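# Fit the loose gear onto the gearbox's empty pin

## Task

Place the loose gear on the gearbox's unoccupied pin so that its teeth mesh with both the centre gear and the outer ring, and it rests flat and as low as the two gears already there. At no point may it drop more than about a finger's width, and it must never be dropped from higher than the tops of the gear pins. After it is above its pin, open the gripper only once the pin is inside the gear's hole and the gear's teeth line up with the ring's teeth. Finally, with the gripper empty, pull the hand back so it ends at least 11 cm away from the gears.

## Robot and tools

Robot: a single six-joint arm (wxai_follower) with a two-finger parallel gripper. There is only one arm, so every command row describes that arm alone.

Scene frame: origin on the table surface straight below the arm's base; +z up; +x forward from the base; +y to the left when facing along +x. The base may be slightly tilted against the table. The state line reports end_effector_position (metres) and end_effector_quat_wxyz for the gripper, plus linear (m/s) and angular (rad/s) velocities, all in this frame. That position is the point midway between the finger pads, roughly 3 to 4 cm short of the fingertips, and it can be inaccurate, especially with the arm stretched out. The fingers point along the gripper's own +x axis and close along its y axis.

Tool execute_actions, argument actions: a list holding zero or one item. An empty list just reads back the current state. A wait item is {"steps": N} with N up to 300 control steps (each 1/30 s); it sends nothing and returns once N steps have elapsed since the previous result, with reply time counted in. A move item is {"rows": [...], "steps": N} with N from 1 to 15 (default 15). Each row is one control step; if there are fewer rows than steps, the final row repeats. Every row is exactly 7 numbers in this order: waist, shoulder, elbow, wrist pitch, wrist yaw, wrist roll, gripper opening. The first six are absolute joint target angles in radians, in the same convention printed under Joint positions, not offsets. Stated ranges: waist -3.054 to 3.054, shoulder 0.000 to 3.142, elbow 0.000 to 2.356, wrist pitch -1.571 to 1.571, wrist yaw -1.571 to 1.571, wrist roll -3.142 to 3.142. A target more than 0.010 rad beyond a range end, and also farther out than the joint's last reported angle, gets the whole call refused (nothing moves). True limits may sit up to 0.010 rad either way of the stated ones; overshooting targets are clipped and the result may print "joint sent to its limit" (possibly about an earlier action). The seventh number is an absolute gripper opening from -1 to 1: +1 fully open (0.088 m pad gap), empty fingers touch around -0.80, anything lower adds nothing. Closing fully takes at least about 0.5 s. Optional pictures (boolean) turns camera images on or off; by default they come with every result.

Motion limits: each step, the target actually sent stays within a lead of the measured angle: 0.211 rad for waist, shoulder and elbow, 0.213 for wrist pitch, 0.267 for wrist yaw, 0.228 for wrist roll. If the targets would put the hand over 70 mm from where it is, all joints are scaled back. So large moves need several calls. Friction can leave a joint short of its target, especially at long reach, and tiny changes may not happen at all; check Joint positions after each move. Between calls the arm keeps heading to the last row sent until it has essentially stopped.

Result lines: Joint positions and Joint velocities list the six joints in row order (rad, rad/s) followed by the finger pad gap (m, m/s). grip_measured is the measured opening on the same -1..1 scale as the command. To hold something, keep commanding an opening clearly lower than grip_measured; the bigger the difference, the firmer the squeeze (about 34 N per pad at most; fast closes can squeeze harder or even bounce open). Readings may be off by about 1 mm consistently. "joint command not followed" means the clearance check altered or blocked targets (mounting blocks and posts count as arm). HELD marks steps where your row, fully or partly, was not sent.

Faults: if contact torque reaches a joint's load limit (N m: waist 18.2, shoulder 22.5, elbow 22.4, wrist pitch 5.92, wrist yaw 5.9, wrist roll 5.54; a held object's weight counts) the arm halts for 10 s and drops the rest of the call. Holding loads warms the motors; a MOTOR HOT line appears from 50 °C, and at 95 °C an OVER-TEMPERATURE FAULT holds the arm, and if it does not cool within 30 to 60 s power is cut and the arm goes limp. Avoid pressing hard, slamming, dropping or knocking anything off the table, which fails the task. A loose object may occasionally be nudged by an outside push.

Other tools: zoom_image takes camera (cam_head_left, cam_head_right, cam_high, cam_low or cam_wrist, all 896x504) and region [x0, y0, x1, y1] in pixels of that camera's latest image, top-left origin, at most 504 by 504; it returns a closer view. show_instructions (no arguments) shows the scene's reference images. read_manual with optional section ("licences") returns URDF licence text. finished_scene with scene (integer 1 to 2) ends that scene irreversibly and reports whether the goal was met; the result must stay in place after it is called.

Typical order: look and zoom to locate the gear and empty pin, open the gripper, approach above the gear, descend, close to grip, lift just enough, move over the pin, lower until the pin enters the hole with teeth meshed, open, then retract at least 11 cm from the gears before finishing.

Each tool is called after "Emit:" by a JSON object that holds its "name" and its "arguments", one argument or row to a line.

Reference images:

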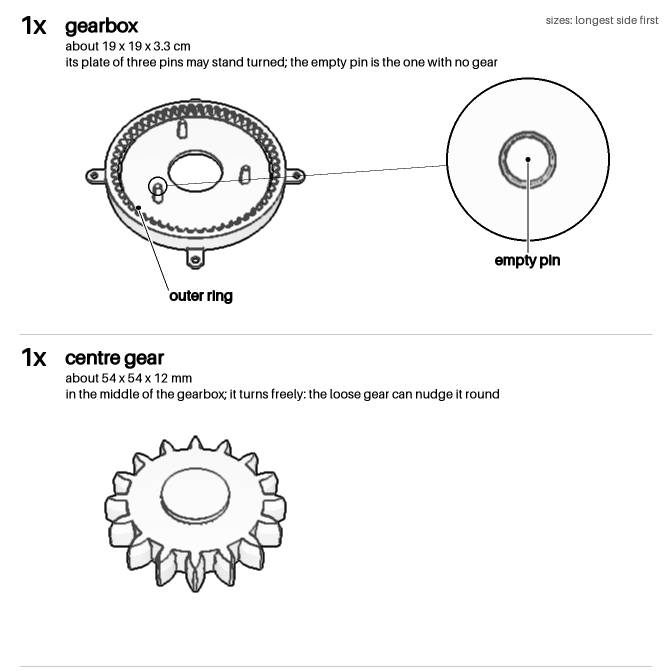

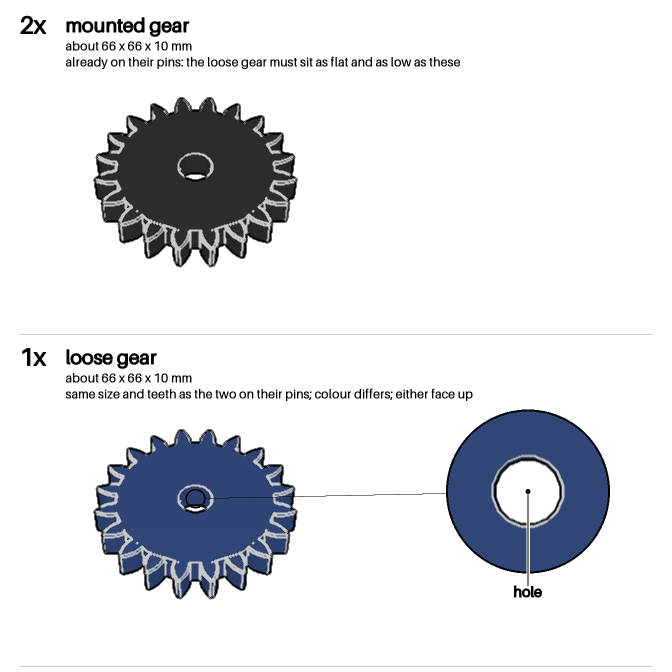

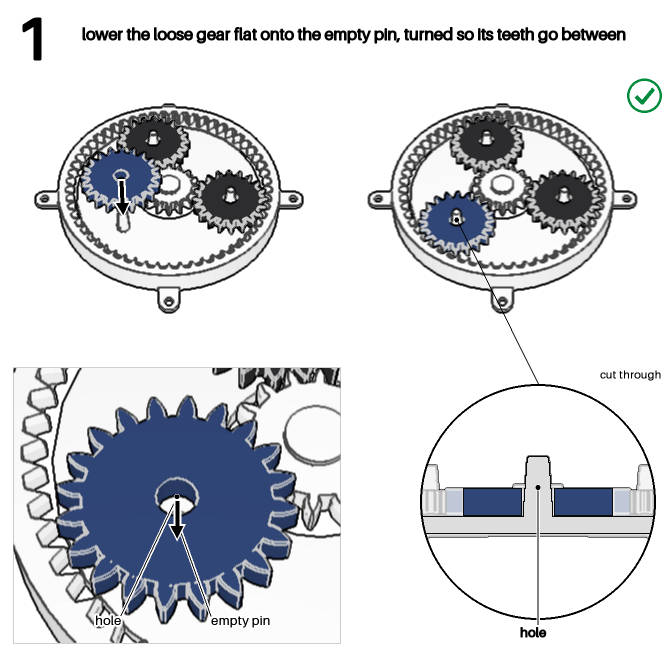

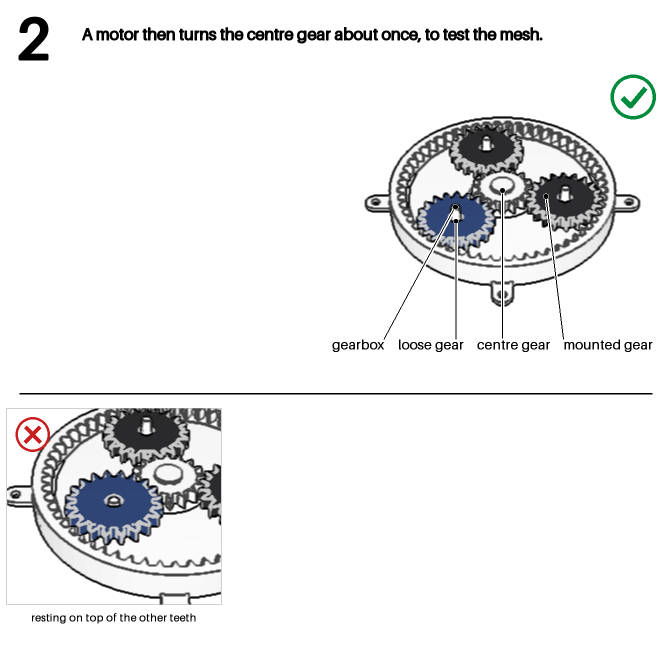

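## Session

Emit:
{"name": "execute_actions", "arguments": {
  "actions": []
}}

Scene clock: 0.00 s of 4147.00 s.
end_effector_position=(+0.3227, +0.1928, +0.4292) grip_measured=+0.821 end_effector_quat_wxyz=(+0.935, -0.352, -0.028, -0.033) end_effector_velocity=(-0.000, -0.001, -0.002) end_effector_angular_velocity=(-0.036, +0.010, -0.004)
Joint positions: [-0.007  0.862  0.667  0.242 -0.003  0.01   0.079]
Joint velocities: [-0.002 -0.002 -0.002 -0.007 -0.007 -0.037 -0.   ]
Heat: hottest shoulder 30 °C (+0.0 °C/min).

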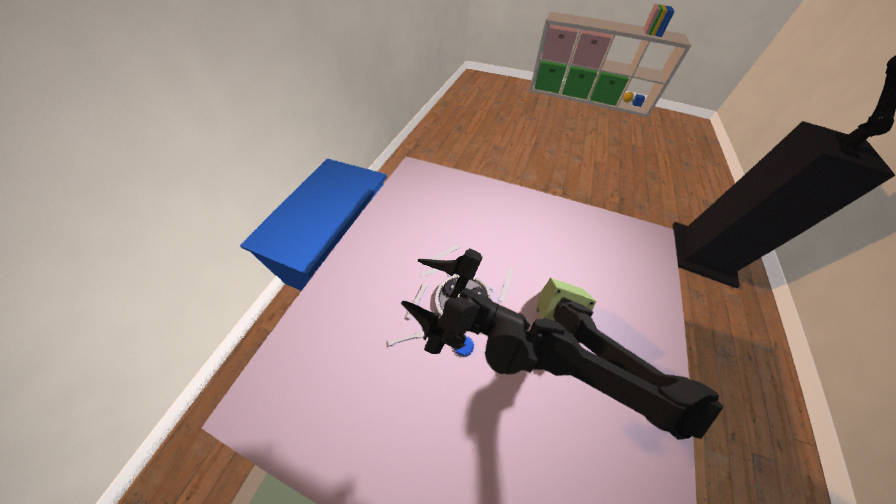

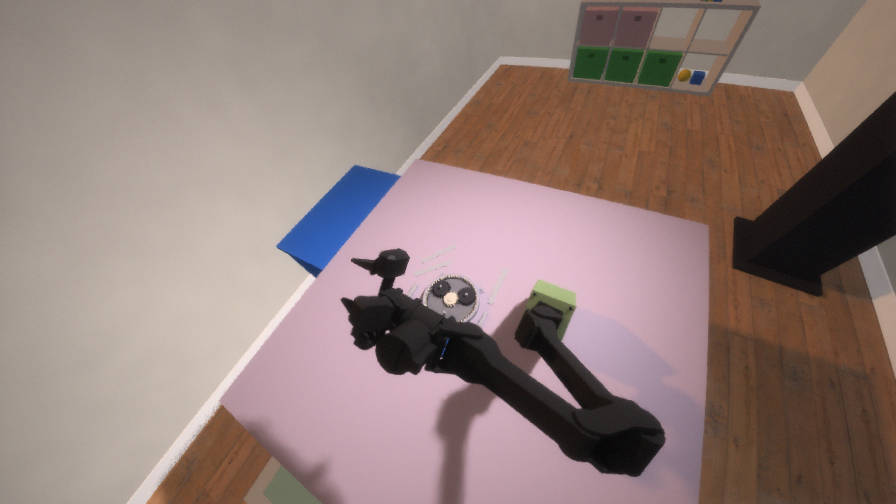

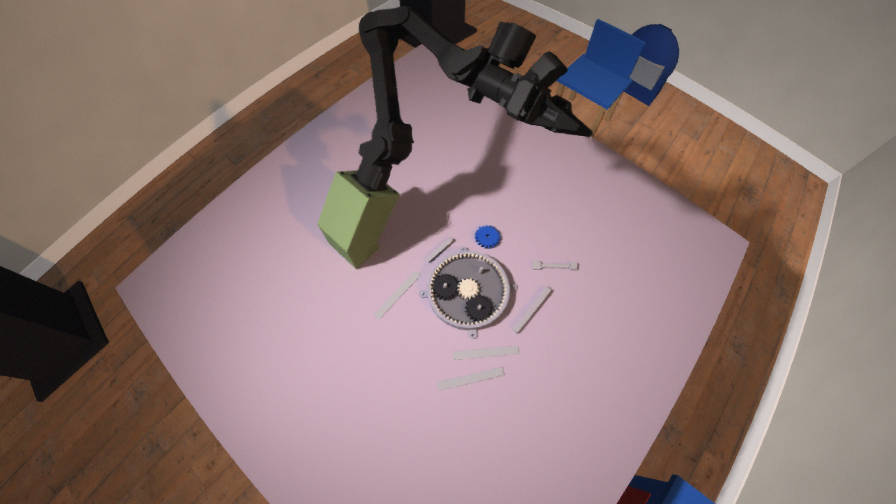

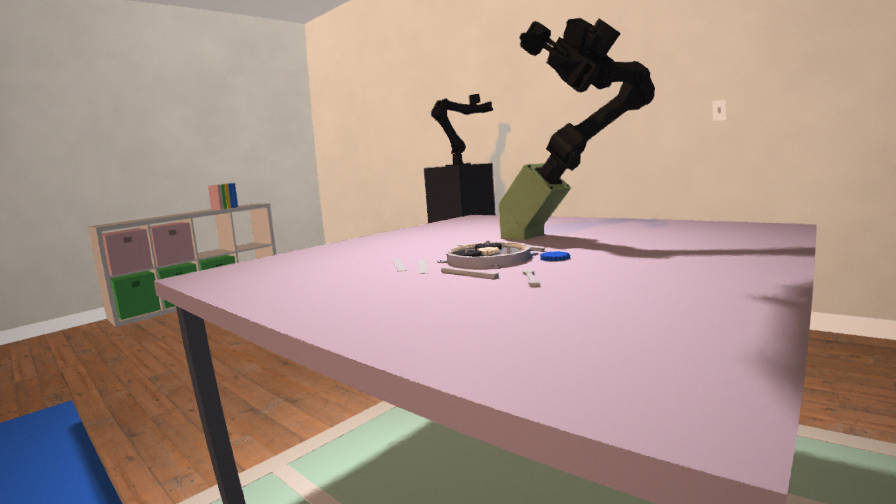

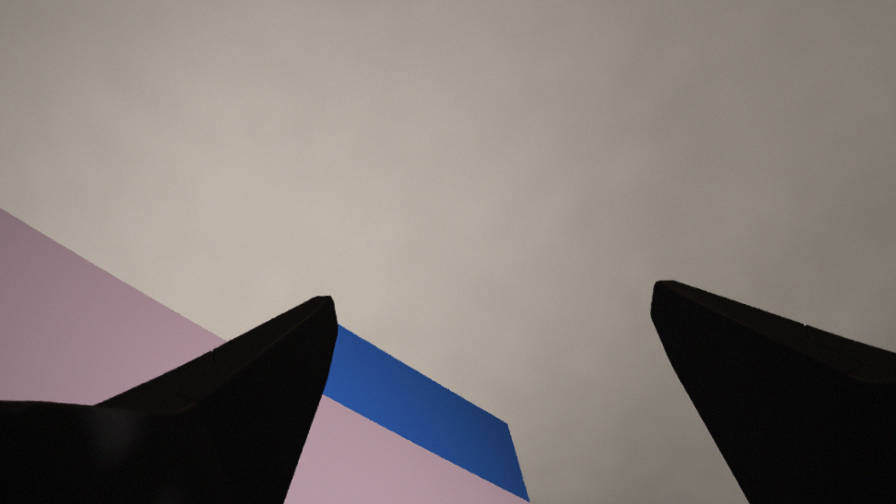

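Emit:
{"name": "execute_actions", "arguments": {
  "actions": [
    {"rows":[[-0.17,1.3,0.6,0.1,0,0,1]],"steps":15}
  ],
  "pictures": false
}}

Emit:
{"name": "execute_actions", "arguments": {
  "actions": [
    {"rows":[[-0.17,2.02,0.554,-0.1,0,0,1]],"steps":15}
  ],
  "pictures": false
}}

Emit:
{"name": "execute_actions", "arguments": {
  "actions": [
    {"steps":20}
  ]
}}

Scene clock: 35.93 s of 4147.00 s.
end_effector_position=(+0.3486, +0.0253, +0.3258) grip_measured=+0.981 end_effector_quat_wxyz=(+0.902, -0.307, +0.222, -0.205) end_effector_velocity=(-0.021, -0.125, -0.109) end_effector_angular_velocity=(+0.103, +0.308, -0.368)
Joint positions: [-0.159  1.263  0.605  0.103 -0.003  0.005  0.087]
Joint velocities: [-0.066  0.354 -0.095 -0.037  0.007 -0.007  0.001]
Heat: hottest wrist pitch 33 °C (+5.0 °C/min).
Steps of this call (steps 1 to 190: nothing new was sent; then 29.10 s passed at rest; steps 191 to 205: all 15 steps of this action). Readings (joint positions):
191: [-0.013 0.871 0.666 0.236 -0.006 0.010]
192: [-0.031 0.886 0.666 0.227 -0.007 0.010]
194: [-0.066 0.934 0.660 0.191 -0.005 0.010]
198: [-0.116 1.061 0.633 0.145 -0.005 0.008]
205: the state above

Scene clock: 36.43 s of 4147.00 s.
end_effector_position=(+0.2589, -0.0946, +0.1623) grip_measured=+0.984 end_effector_quat_wxyz=(+0.750, -0.203, +0.548, -0.311) end_effector_velocity=(-0.252, -0.182, -0.295) end_effector_angular_velocity=(+0.351, +1.060, -0.930)
Joint positions: [-0.165  1.812  0.564 -0.091 -0.003  0.004  0.087]
Joint velocities: [-0.007  1.37  -0.017 -0.066 -0.007 -0.022 -0.   ]
Heat: hottest wrist pitch 33 °C (+4.9 °C/min).
Steps of this call (steps 1 to 15: all 15 steps of this action). Readings (joint positions):
1: [-0.160 1.281 0.602 0.091 -0.003 0.005]
2: [-0.161 1.300 0.602 0.071 -0.003 0.005]
4: [-0.161 1.354 0.597 0.019 -0.003 0.005]
8: [-0.162 1.500 0.576 -0.048 -0.003 0.005]
15: the state above

Scene clock: 37.10 s of 4147.00 s.
end_effector_position=(+0.2138, -0.1169, +0.1208) grip_measured=+0.984 end_effector_quat_wxyz=(+0.685, -0.167, +0.627, -0.332) end_effector_velocity=(-0.003, +0.001, -0.001) end_effector_angular_velocity=(+0.010, +0.020, +0.008)
Joint positions: [-0.165  2.01   0.553 -0.101 -0.003  0.004  0.087]
Joint velocities: [-0.002  0.002 -0.002 -0.007 -0.007 -0.022 -0.   ]
Heat: hottest wrist pitch 33 °C (+4.9 °C/min).
Steps of this call (steps 1 to 20: the robot went on to your last target). Readings (joint positions):
1: [-0.165 1.857 0.563 -0.092 -0.003 0.004]
2: [-0.165 1.898 0.563 -0.094 -0.003 0.004]
4: [-0.165 1.955 0.557 -0.101 -0.003 0.004]
8: [-0.165 1.994 0.553 -0.101 -0.003 0.004]
20: the state above

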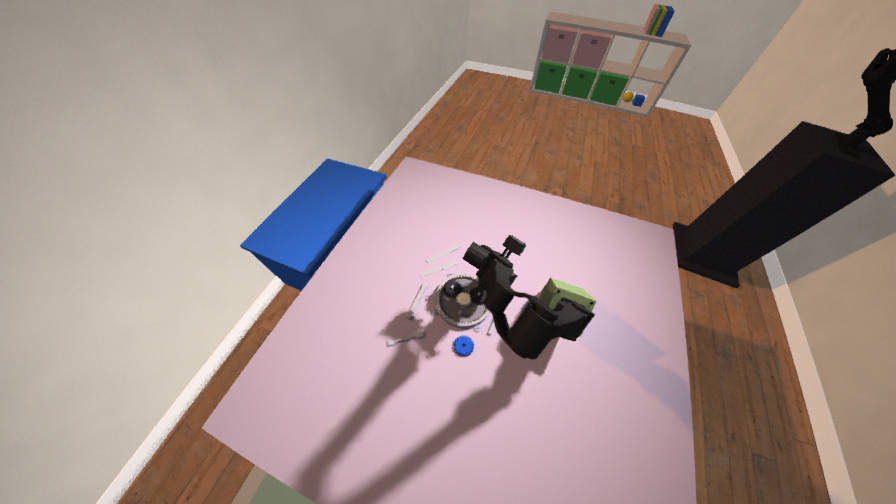

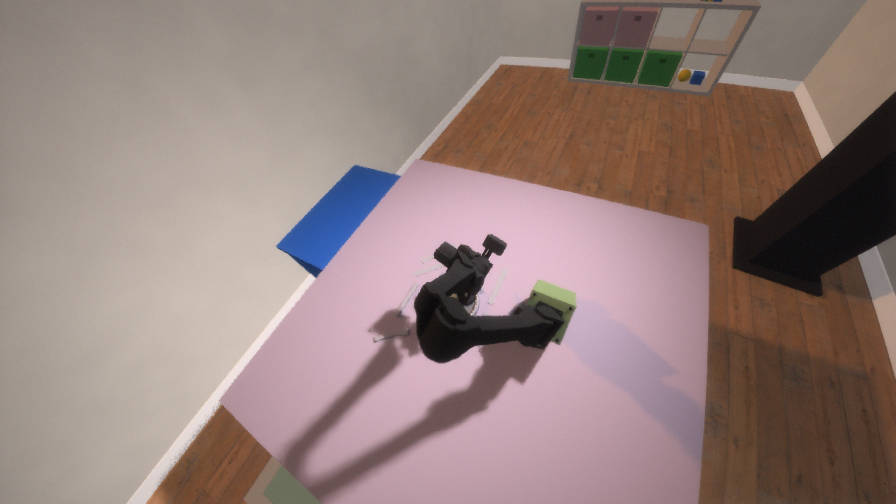

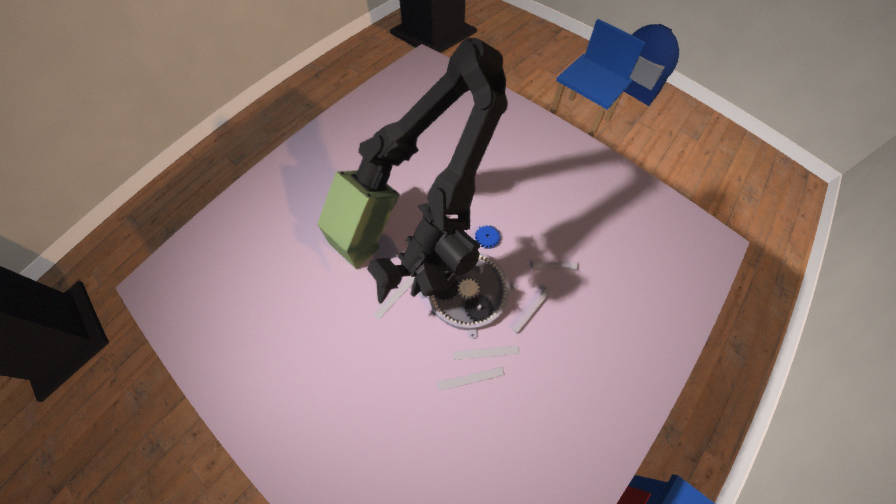

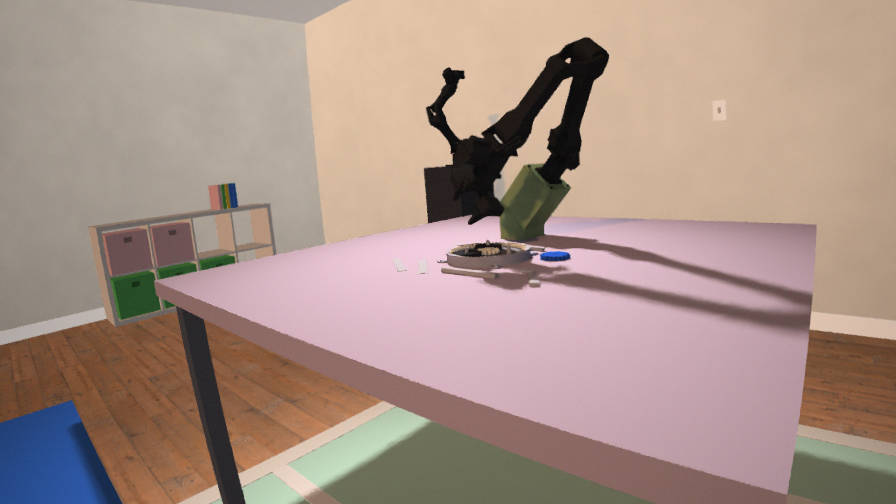

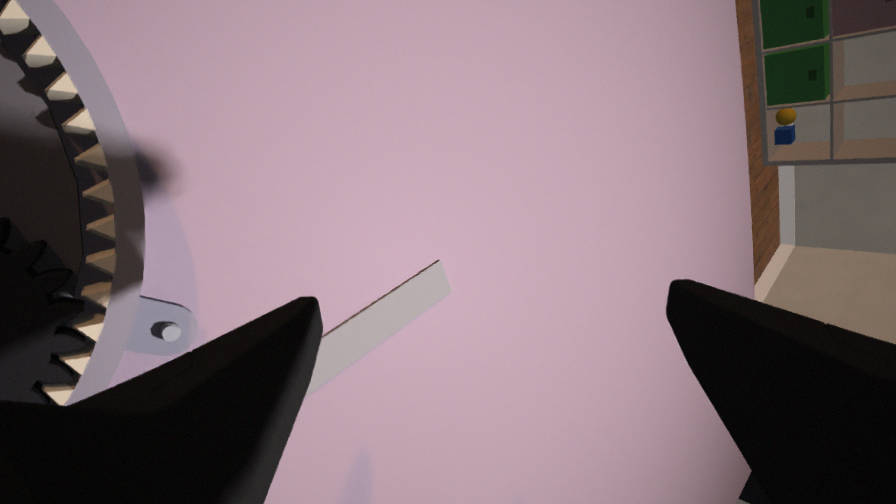

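Emit:
{"name": "execute_actions", "arguments": {
  "actions": [
    {"rows":[[-0.18,1.98,0.7,-0.35,-0.25,0,1],[-0.19,1.97,0.75,-0.45,-0.35,0,1],[-0.2,1.96,0.8,-0.55,-0.45,0,1],[-0.22,1.95,0.87,-0.7,-0.55,0,1],[-0.25,1.945,0.951,-0.837,-0.688,0,1]],"steps":15}
  ],
  "pictures": false
}}

Emit:
{"name": "execute_actions", "arguments": {
  "actions": [
    {"steps":15}
  ]
}}

Scene clock: 51.10 s of 4147.00 s.
end_effector_position=(+0.2739, -0.0085, +0.1556) grip_measured=+0.984 end_effector_quat_wxyz=(+0.705, +0.120, +0.682, -0.154) end_effector_velocity=(-0.109, +0.091, -0.004) end_effector_angular_velocity=(+0.509, +0.397, -0.471)
Joint positions: [-0.241  1.952  0.928 -0.751 -0.647  0.004  0.087]
Joint velocities: [-0.012  0.002  0.007 -0.74  -0.3    0.007  0.   ]
Heat: hottest wrist pitch 32 °C (+2.3 °C/min).
Steps of this call (steps 1 to 15: the robot went on to your last target; steps 16 to 210: nothing new was sent; then 6.50 s passed at rest; steps 211 to 225: all 15 steps of this action). Readings (joint positions):
211: [-0.168 2.012 0.570 -0.139 -0.035 0.004]
212: [-0.172 2.012 0.599 -0.197 -0.098 0.004]
214: [-0.180 2.005 0.673 -0.286 -0.213 0.004]
218: [-0.221 1.973 0.839 -0.453 -0.433 0.004]
225: the state above

Scene clock: 51.60 s of 4147.00 s.
end_effector_position=(+0.2667, +0.0021, +0.1581) grip_measured=+0.984 end_effector_quat_wxyz=(+0.686, +0.152, +0.695, -0.153) end_effector_velocity=(-0.002, +0.003, +0.002) end_effector_angular_velocity=(+0.011, +0.004, -0.002)
Joint positions: [-0.244  1.952  0.942 -0.834 -0.684  0.004  0.087]
Joint velocities: [-0.002 -0.007  0.002 -0.022 -0.007 -0.007  0.   ]
Heat: hottest wrist pitch 32 °C (+2.3 °C/min).
Steps of this call (steps 1 to 15: the robot went on to your last target). Readings (joint positions):
1: [-0.242 1.952 0.929 -0.772 -0.656 0.004]
2: [-0.242 1.952 0.931 -0.786 -0.663 0.004]
4: [-0.243 1.952 0.936 -0.806 -0.672 0.004]
8: [-0.244 1.952 0.941 -0.826 -0.681 0.004]
15: the state above

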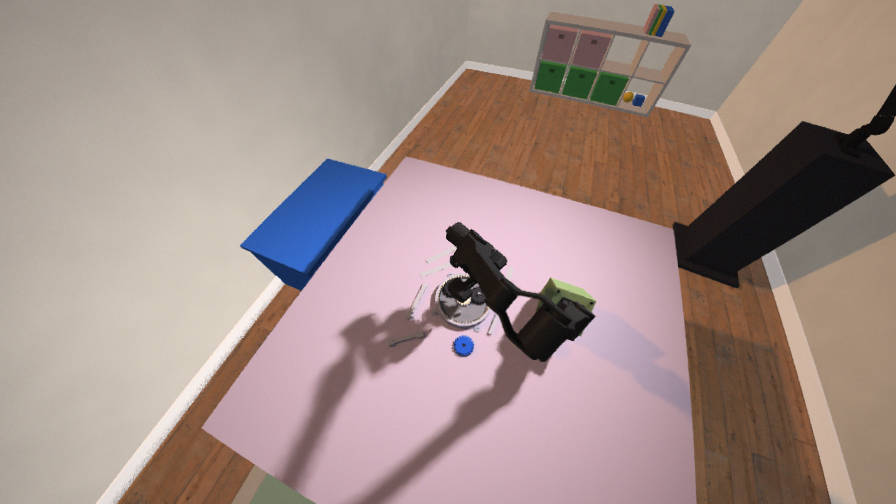

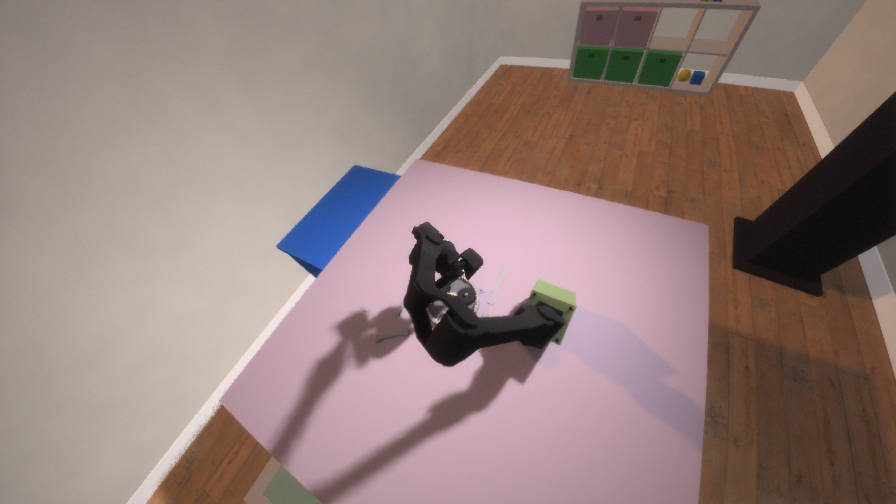

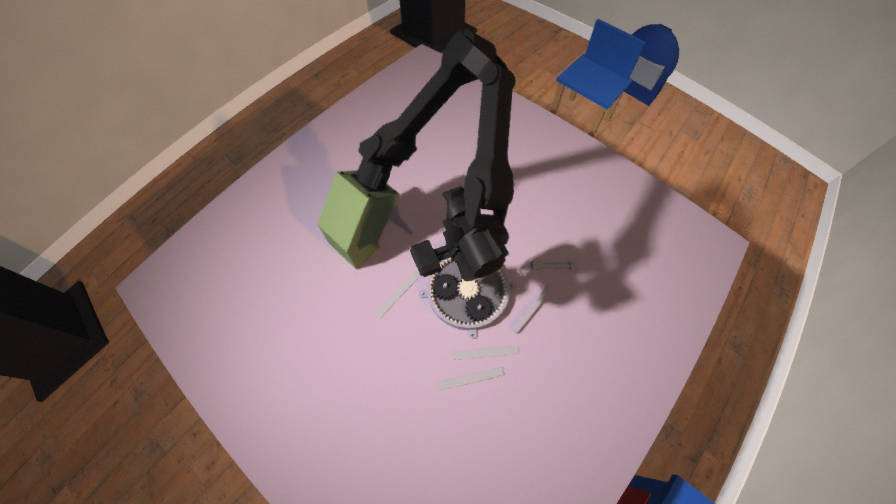

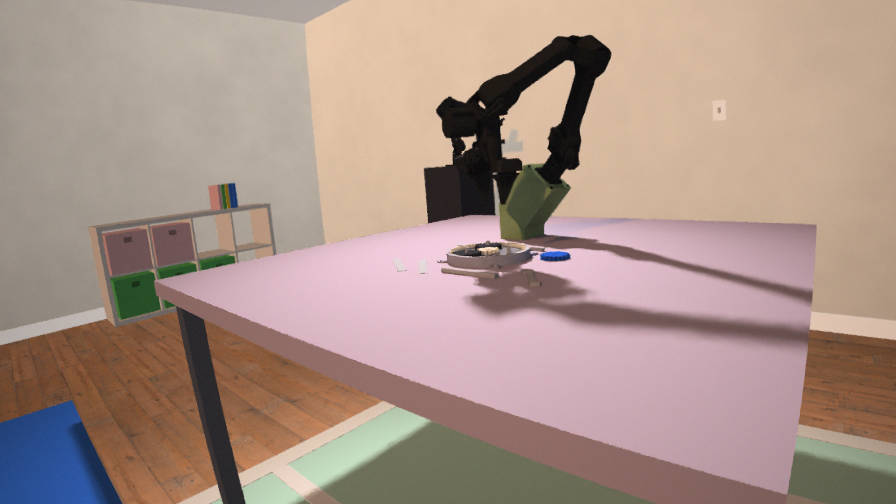

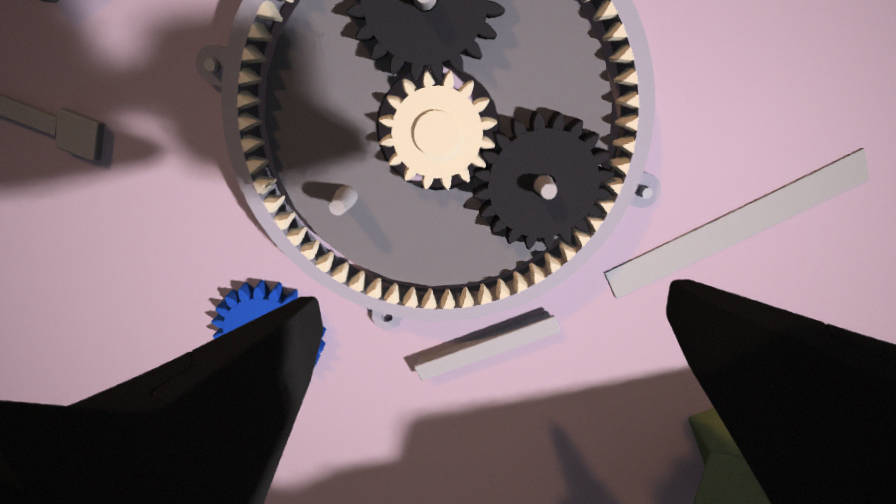

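Emit:
{"name": "execute_actions", "arguments": {
  "actions": [
    {"rows":[[-0.1,1.85,0.9,-0.7,-0.69,0.4,1],[-0.1,1.85,0.9,-0.7,-0.69,0.4,1],[-0.1,1.85,0.9,-0.7,-0.69,0.4,1],[0.1,1.74,0.8,-0.55,-0.7,0.7,1],[0.1,1.74,0.8,-0.55,-0.7,0.7,1],[0.1,1.74,0.8,-0.55,-0.7,0.7,1],[0.267,1.661,0.713,-0.436,-0.709,0.95,1]],"steps":15}
  ],
  "pictures": false
}}

Emit:
{"name": "execute_actions", "arguments": {
  "actions": [
    {"steps":15}
  ]
}}

Scene clock: 71.53 s of 4147.00 s.
end_effector_position=(+0.2502, +0.1156, +0.0914) grip_measured=+0.984 end_effector_quat_wxyz=(+0.683, +0.180, +0.683, -0.184) end_effector_velocity=(-0.032, +0.038, -0.029) end_effector_angular_velocity=(+0.043, +0.027, -1.254)
Joint positions: [ 0.241  1.685  0.731 -0.458 -0.708  0.735  0.087]
Joint velocities: [ 0.183 -0.09  -0.12   0.154 -0.022  1.473  0.   ]
Heat: hottest waist 32 °C (+1.0 °C/min).
Steps of this call (steps 1 to 15: the robot went on to your last target; steps 16 to 210: nothing new was sent; then 12.43 s passed at rest; steps 211 to 225: all 15 steps of this action). Readings (joint positions):
211: [-0.238 1.943 0.939 -0.817 -0.684 0.036]
212: [-0.214 1.930 0.930 -0.787 -0.683 0.088]
214: [-0.151 1.887 0.909 -0.723 -0.686 0.189]
218: [0.039 1.764 0.816 -0.563 -0.698 0.385]
225: the state above

Scene clock: 72.03 s of 4147.00 s.
end_effector_position=(+0.2476, +0.1208, +0.0883) grip_measured=+0.984 end_effector_quat_wxyz=(+0.664, +0.241, +0.665, -0.242) end_effector_velocity=(-0.004, +0.002, +0.001) end_effector_angular_velocity=(+0.020, +0.009, -0.014)
Joint positions: [ 0.264  1.673  0.719 -0.438 -0.708  0.942  0.087]
Joint velocities: [-0.002 -0.007 -0.007 -0.007 -0.022  0.007 -0.   ]
Heat: hottest waist 32 °C (+1.0 °C/min).
Steps of this call (steps 1 to 15: the robot went on to your last target). Readings (joint positions):
1: [0.246 1.683 0.727 -0.453 -0.708 0.783]
2: [0.250 1.680 0.725 -0.449 -0.708 0.822]
4: [0.256 1.677 0.723 -0.444 -0.708 0.874]
8: [0.262 1.674 0.720 -0.440 -0.708 0.921]
15: the state above

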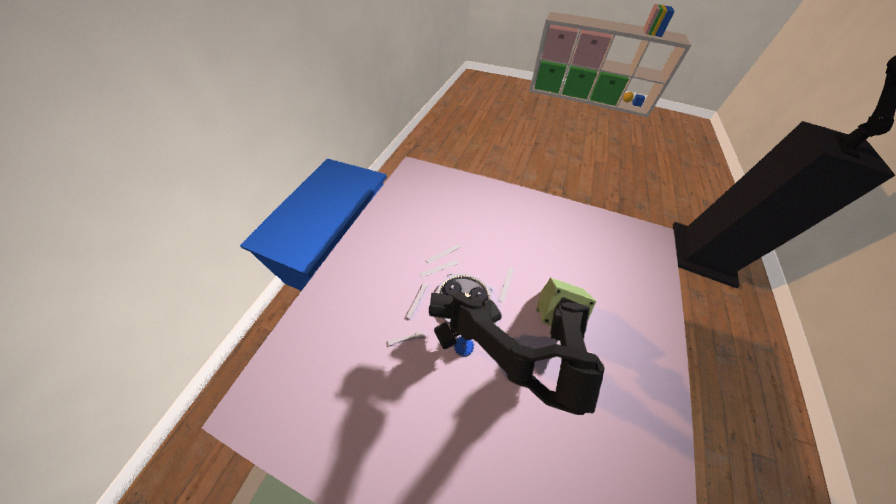

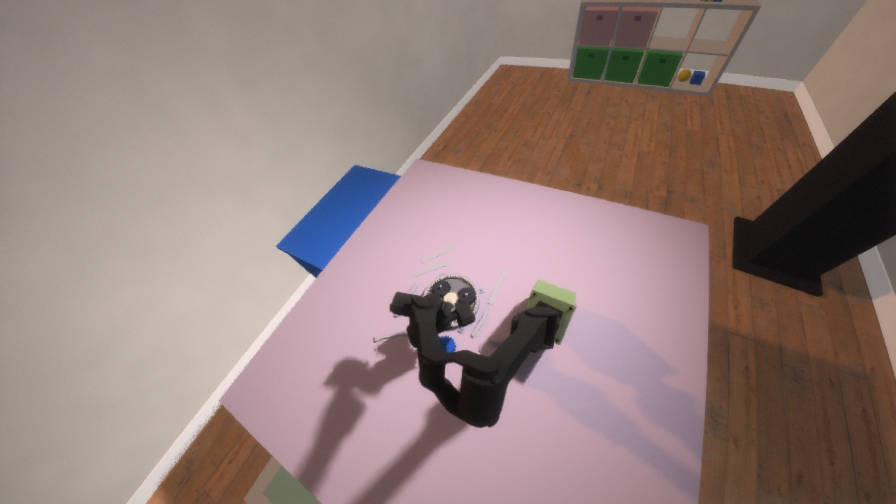

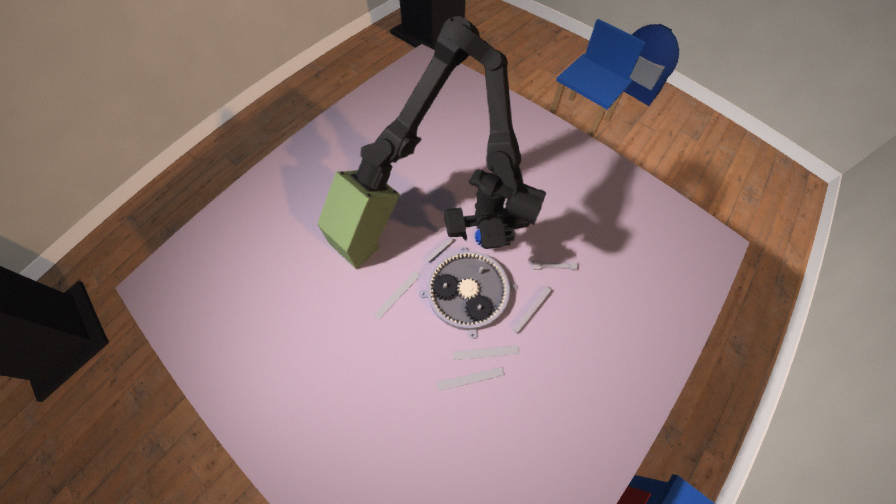

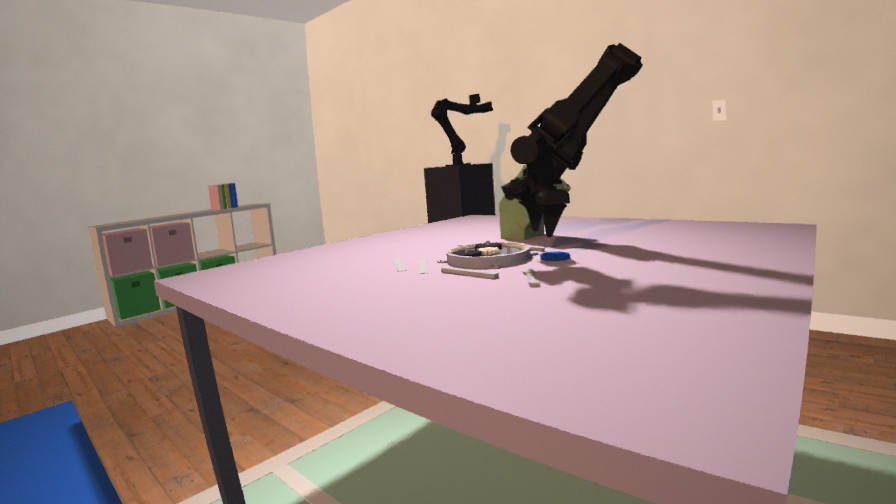

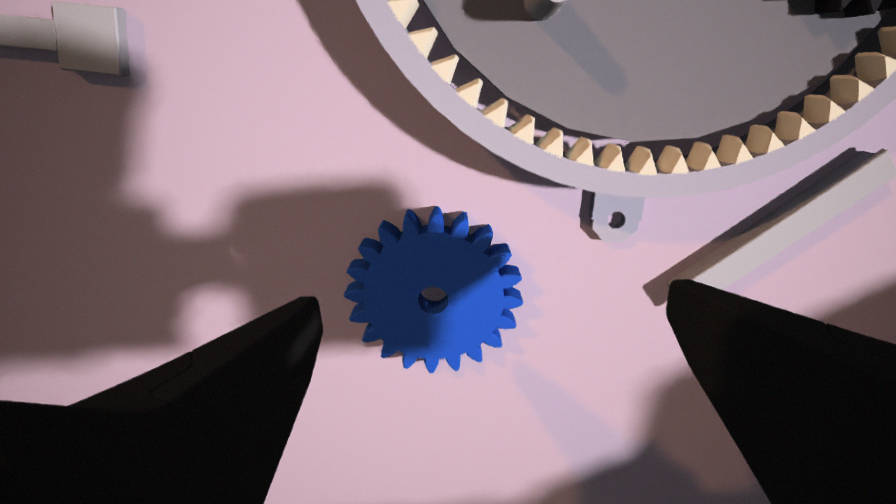

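Emit:
{"name": "execute_actions", "arguments": {
  "actions": [
    {"rows":[[0.33,1.68,0.705,-0.35,-0.695,1.3,1],[0.33,1.68,0.705,-0.35,-0.695,1.3,1],[0.33,1.68,0.705,-0.35,-0.695,1.3,1],[0.393,1.70,0.699,-0.2745,-0.679,1.6,1]],"steps":15}
  ],
  "pictures": false
}}

Emit:
{"name": "execute_actions", "arguments": {
  "actions": [
    {"steps":12}
  ]
}}

Emit:
{"name": "zoom_image", "arguments": {
  "camera": "cam_low",
  "region": [420,170,640,300]
}}

Scene clock: 84.93 s of 4147.00 s.
end_effector_position=(+0.2493, +0.1436, +0.0638) grip_measured=+0.984 end_effector_quat_wxyz=(+0.599, +0.386, +0.594, -0.374) end_effector_velocity=(+0.002, +0.006, -0.003) end_effector_angular_velocity=(+0.010, -0.011, -0.320)
Joint positions: [ 0.388  1.69   0.704 -0.281 -0.683  1.554  0.087]
Joint velocities: [ 0.022 -0.002 -0.002  0.037  0.007  0.359  0.   ]
Heat: hottest shoulder 34 °C (+2.0 °C/min).
Steps of this call (steps 1 to 15: the robot went on to your last target; steps 16 to 210: nothing new was sent; then 5.40 s passed at rest; steps 211 to 225: all 15 steps of this action). Readings (joint positions):
211: [0.269 1.672 0.716 -0.426 -0.707 0.980]
212: [0.280 1.672 0.715 -0.407 -0.705 1.033]
214: [0.308 1.672 0.712 -0.374 -0.700 1.134]
218: [0.370 1.683 0.709 -0.308 -0.690 1.332]
225: the state above

Scene clock: 85.33 s of 4147.00 s.
end_effector_position=(+0.2496, +0.1443, +0.0632) grip_measured=+0.984 end_effector_quat_wxyz=(+0.592, +0.397, +0.586, -0.384) end_effector_velocity=(-0.003, +0.002, +0.001) end_effector_angular_velocity=(+0.018, +0.013, -0.013)
Joint positions: [ 0.391  1.69   0.704 -0.276 -0.682  1.594  0.087]
Joint velocities: [-0.002 -0.002 -0.002 -0.007 -0.022  0.007  0.   ]
Heat: hottest shoulder 33 °C (+1.0 °C/min).
Steps of this call (steps 1 to 12: the robot went on to your last target). Readings (joint positions):
1: [0.389 1.690 0.704 -0.280 -0.683 1.564]
2: [0.389 1.690 0.704 -0.279 -0.683 1.572]
4: [0.390 1.690 0.704 -0.278 -0.682 1.582]
8: [0.391 1.690 0.704 -0.277 -0.682 1.591]
12: the state above

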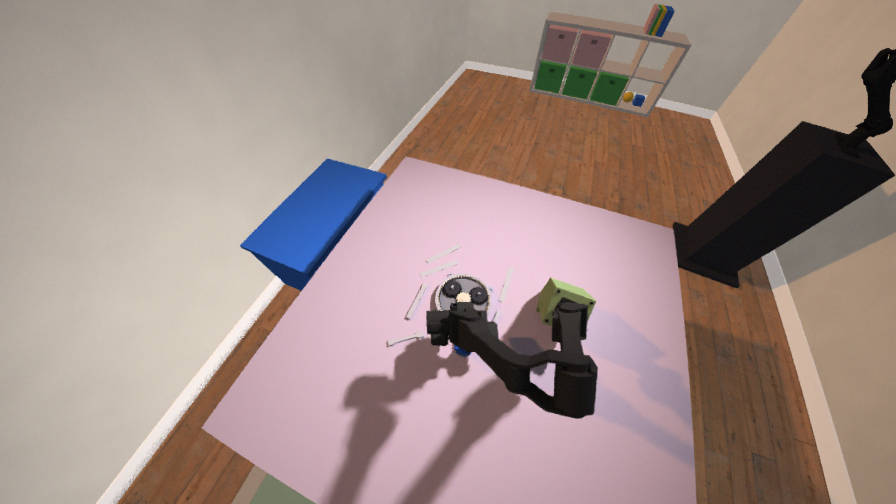

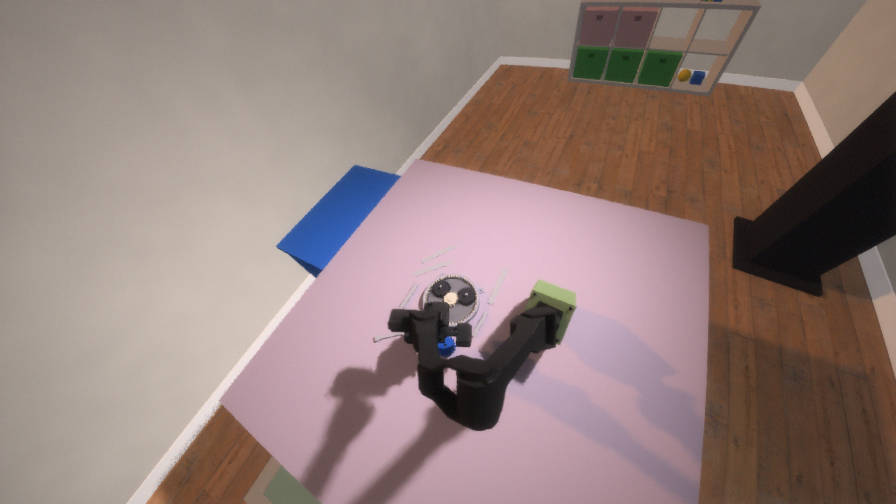

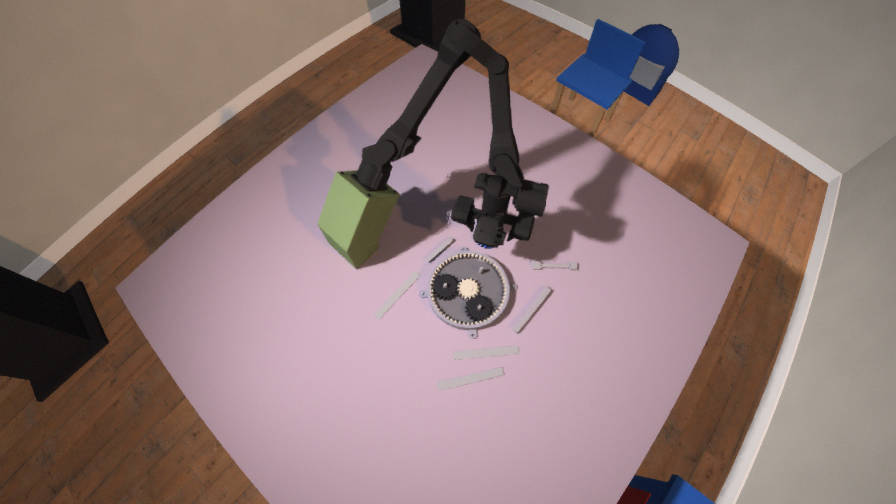

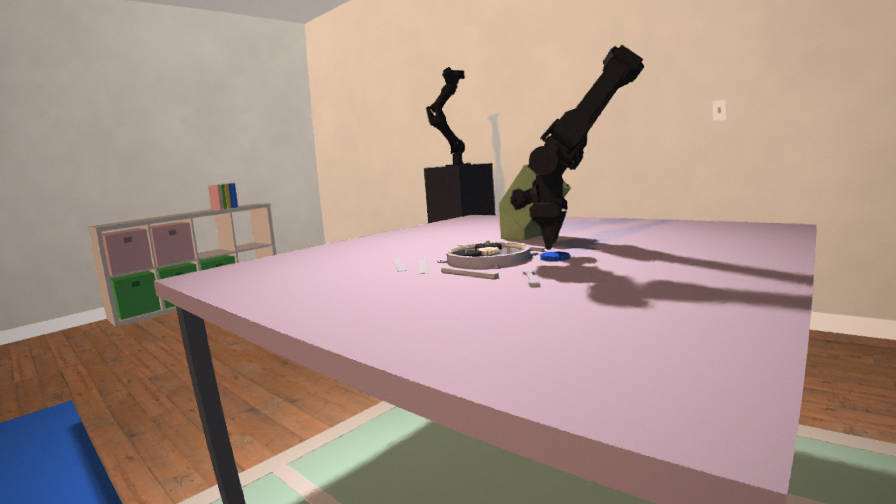

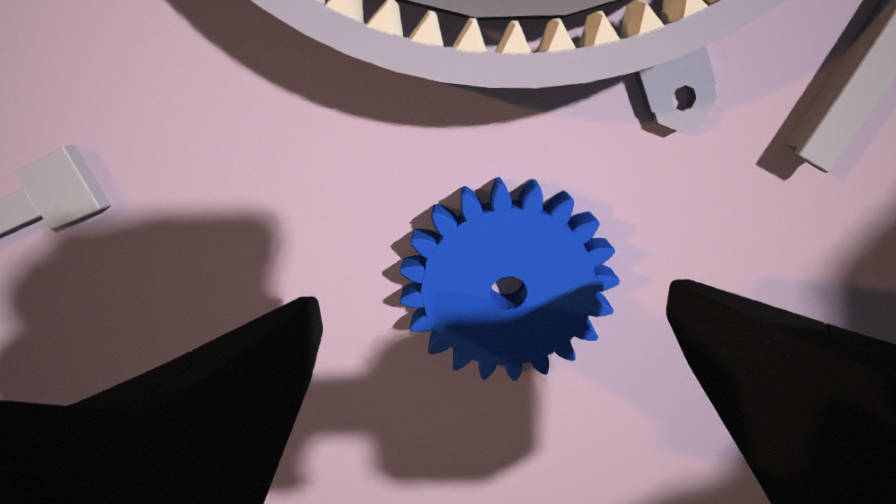

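Region (420, 170, 640, 300) of cam_low's 896x504 image, scaled by 2.291, with more detail than that image has; it fills the top 298 rows of this view, and the rest is white.

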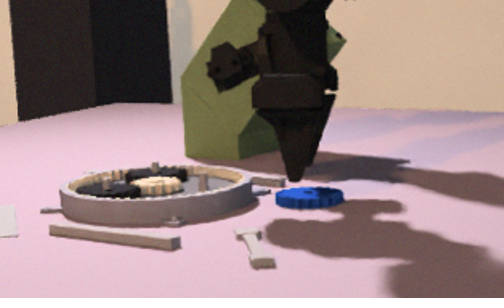

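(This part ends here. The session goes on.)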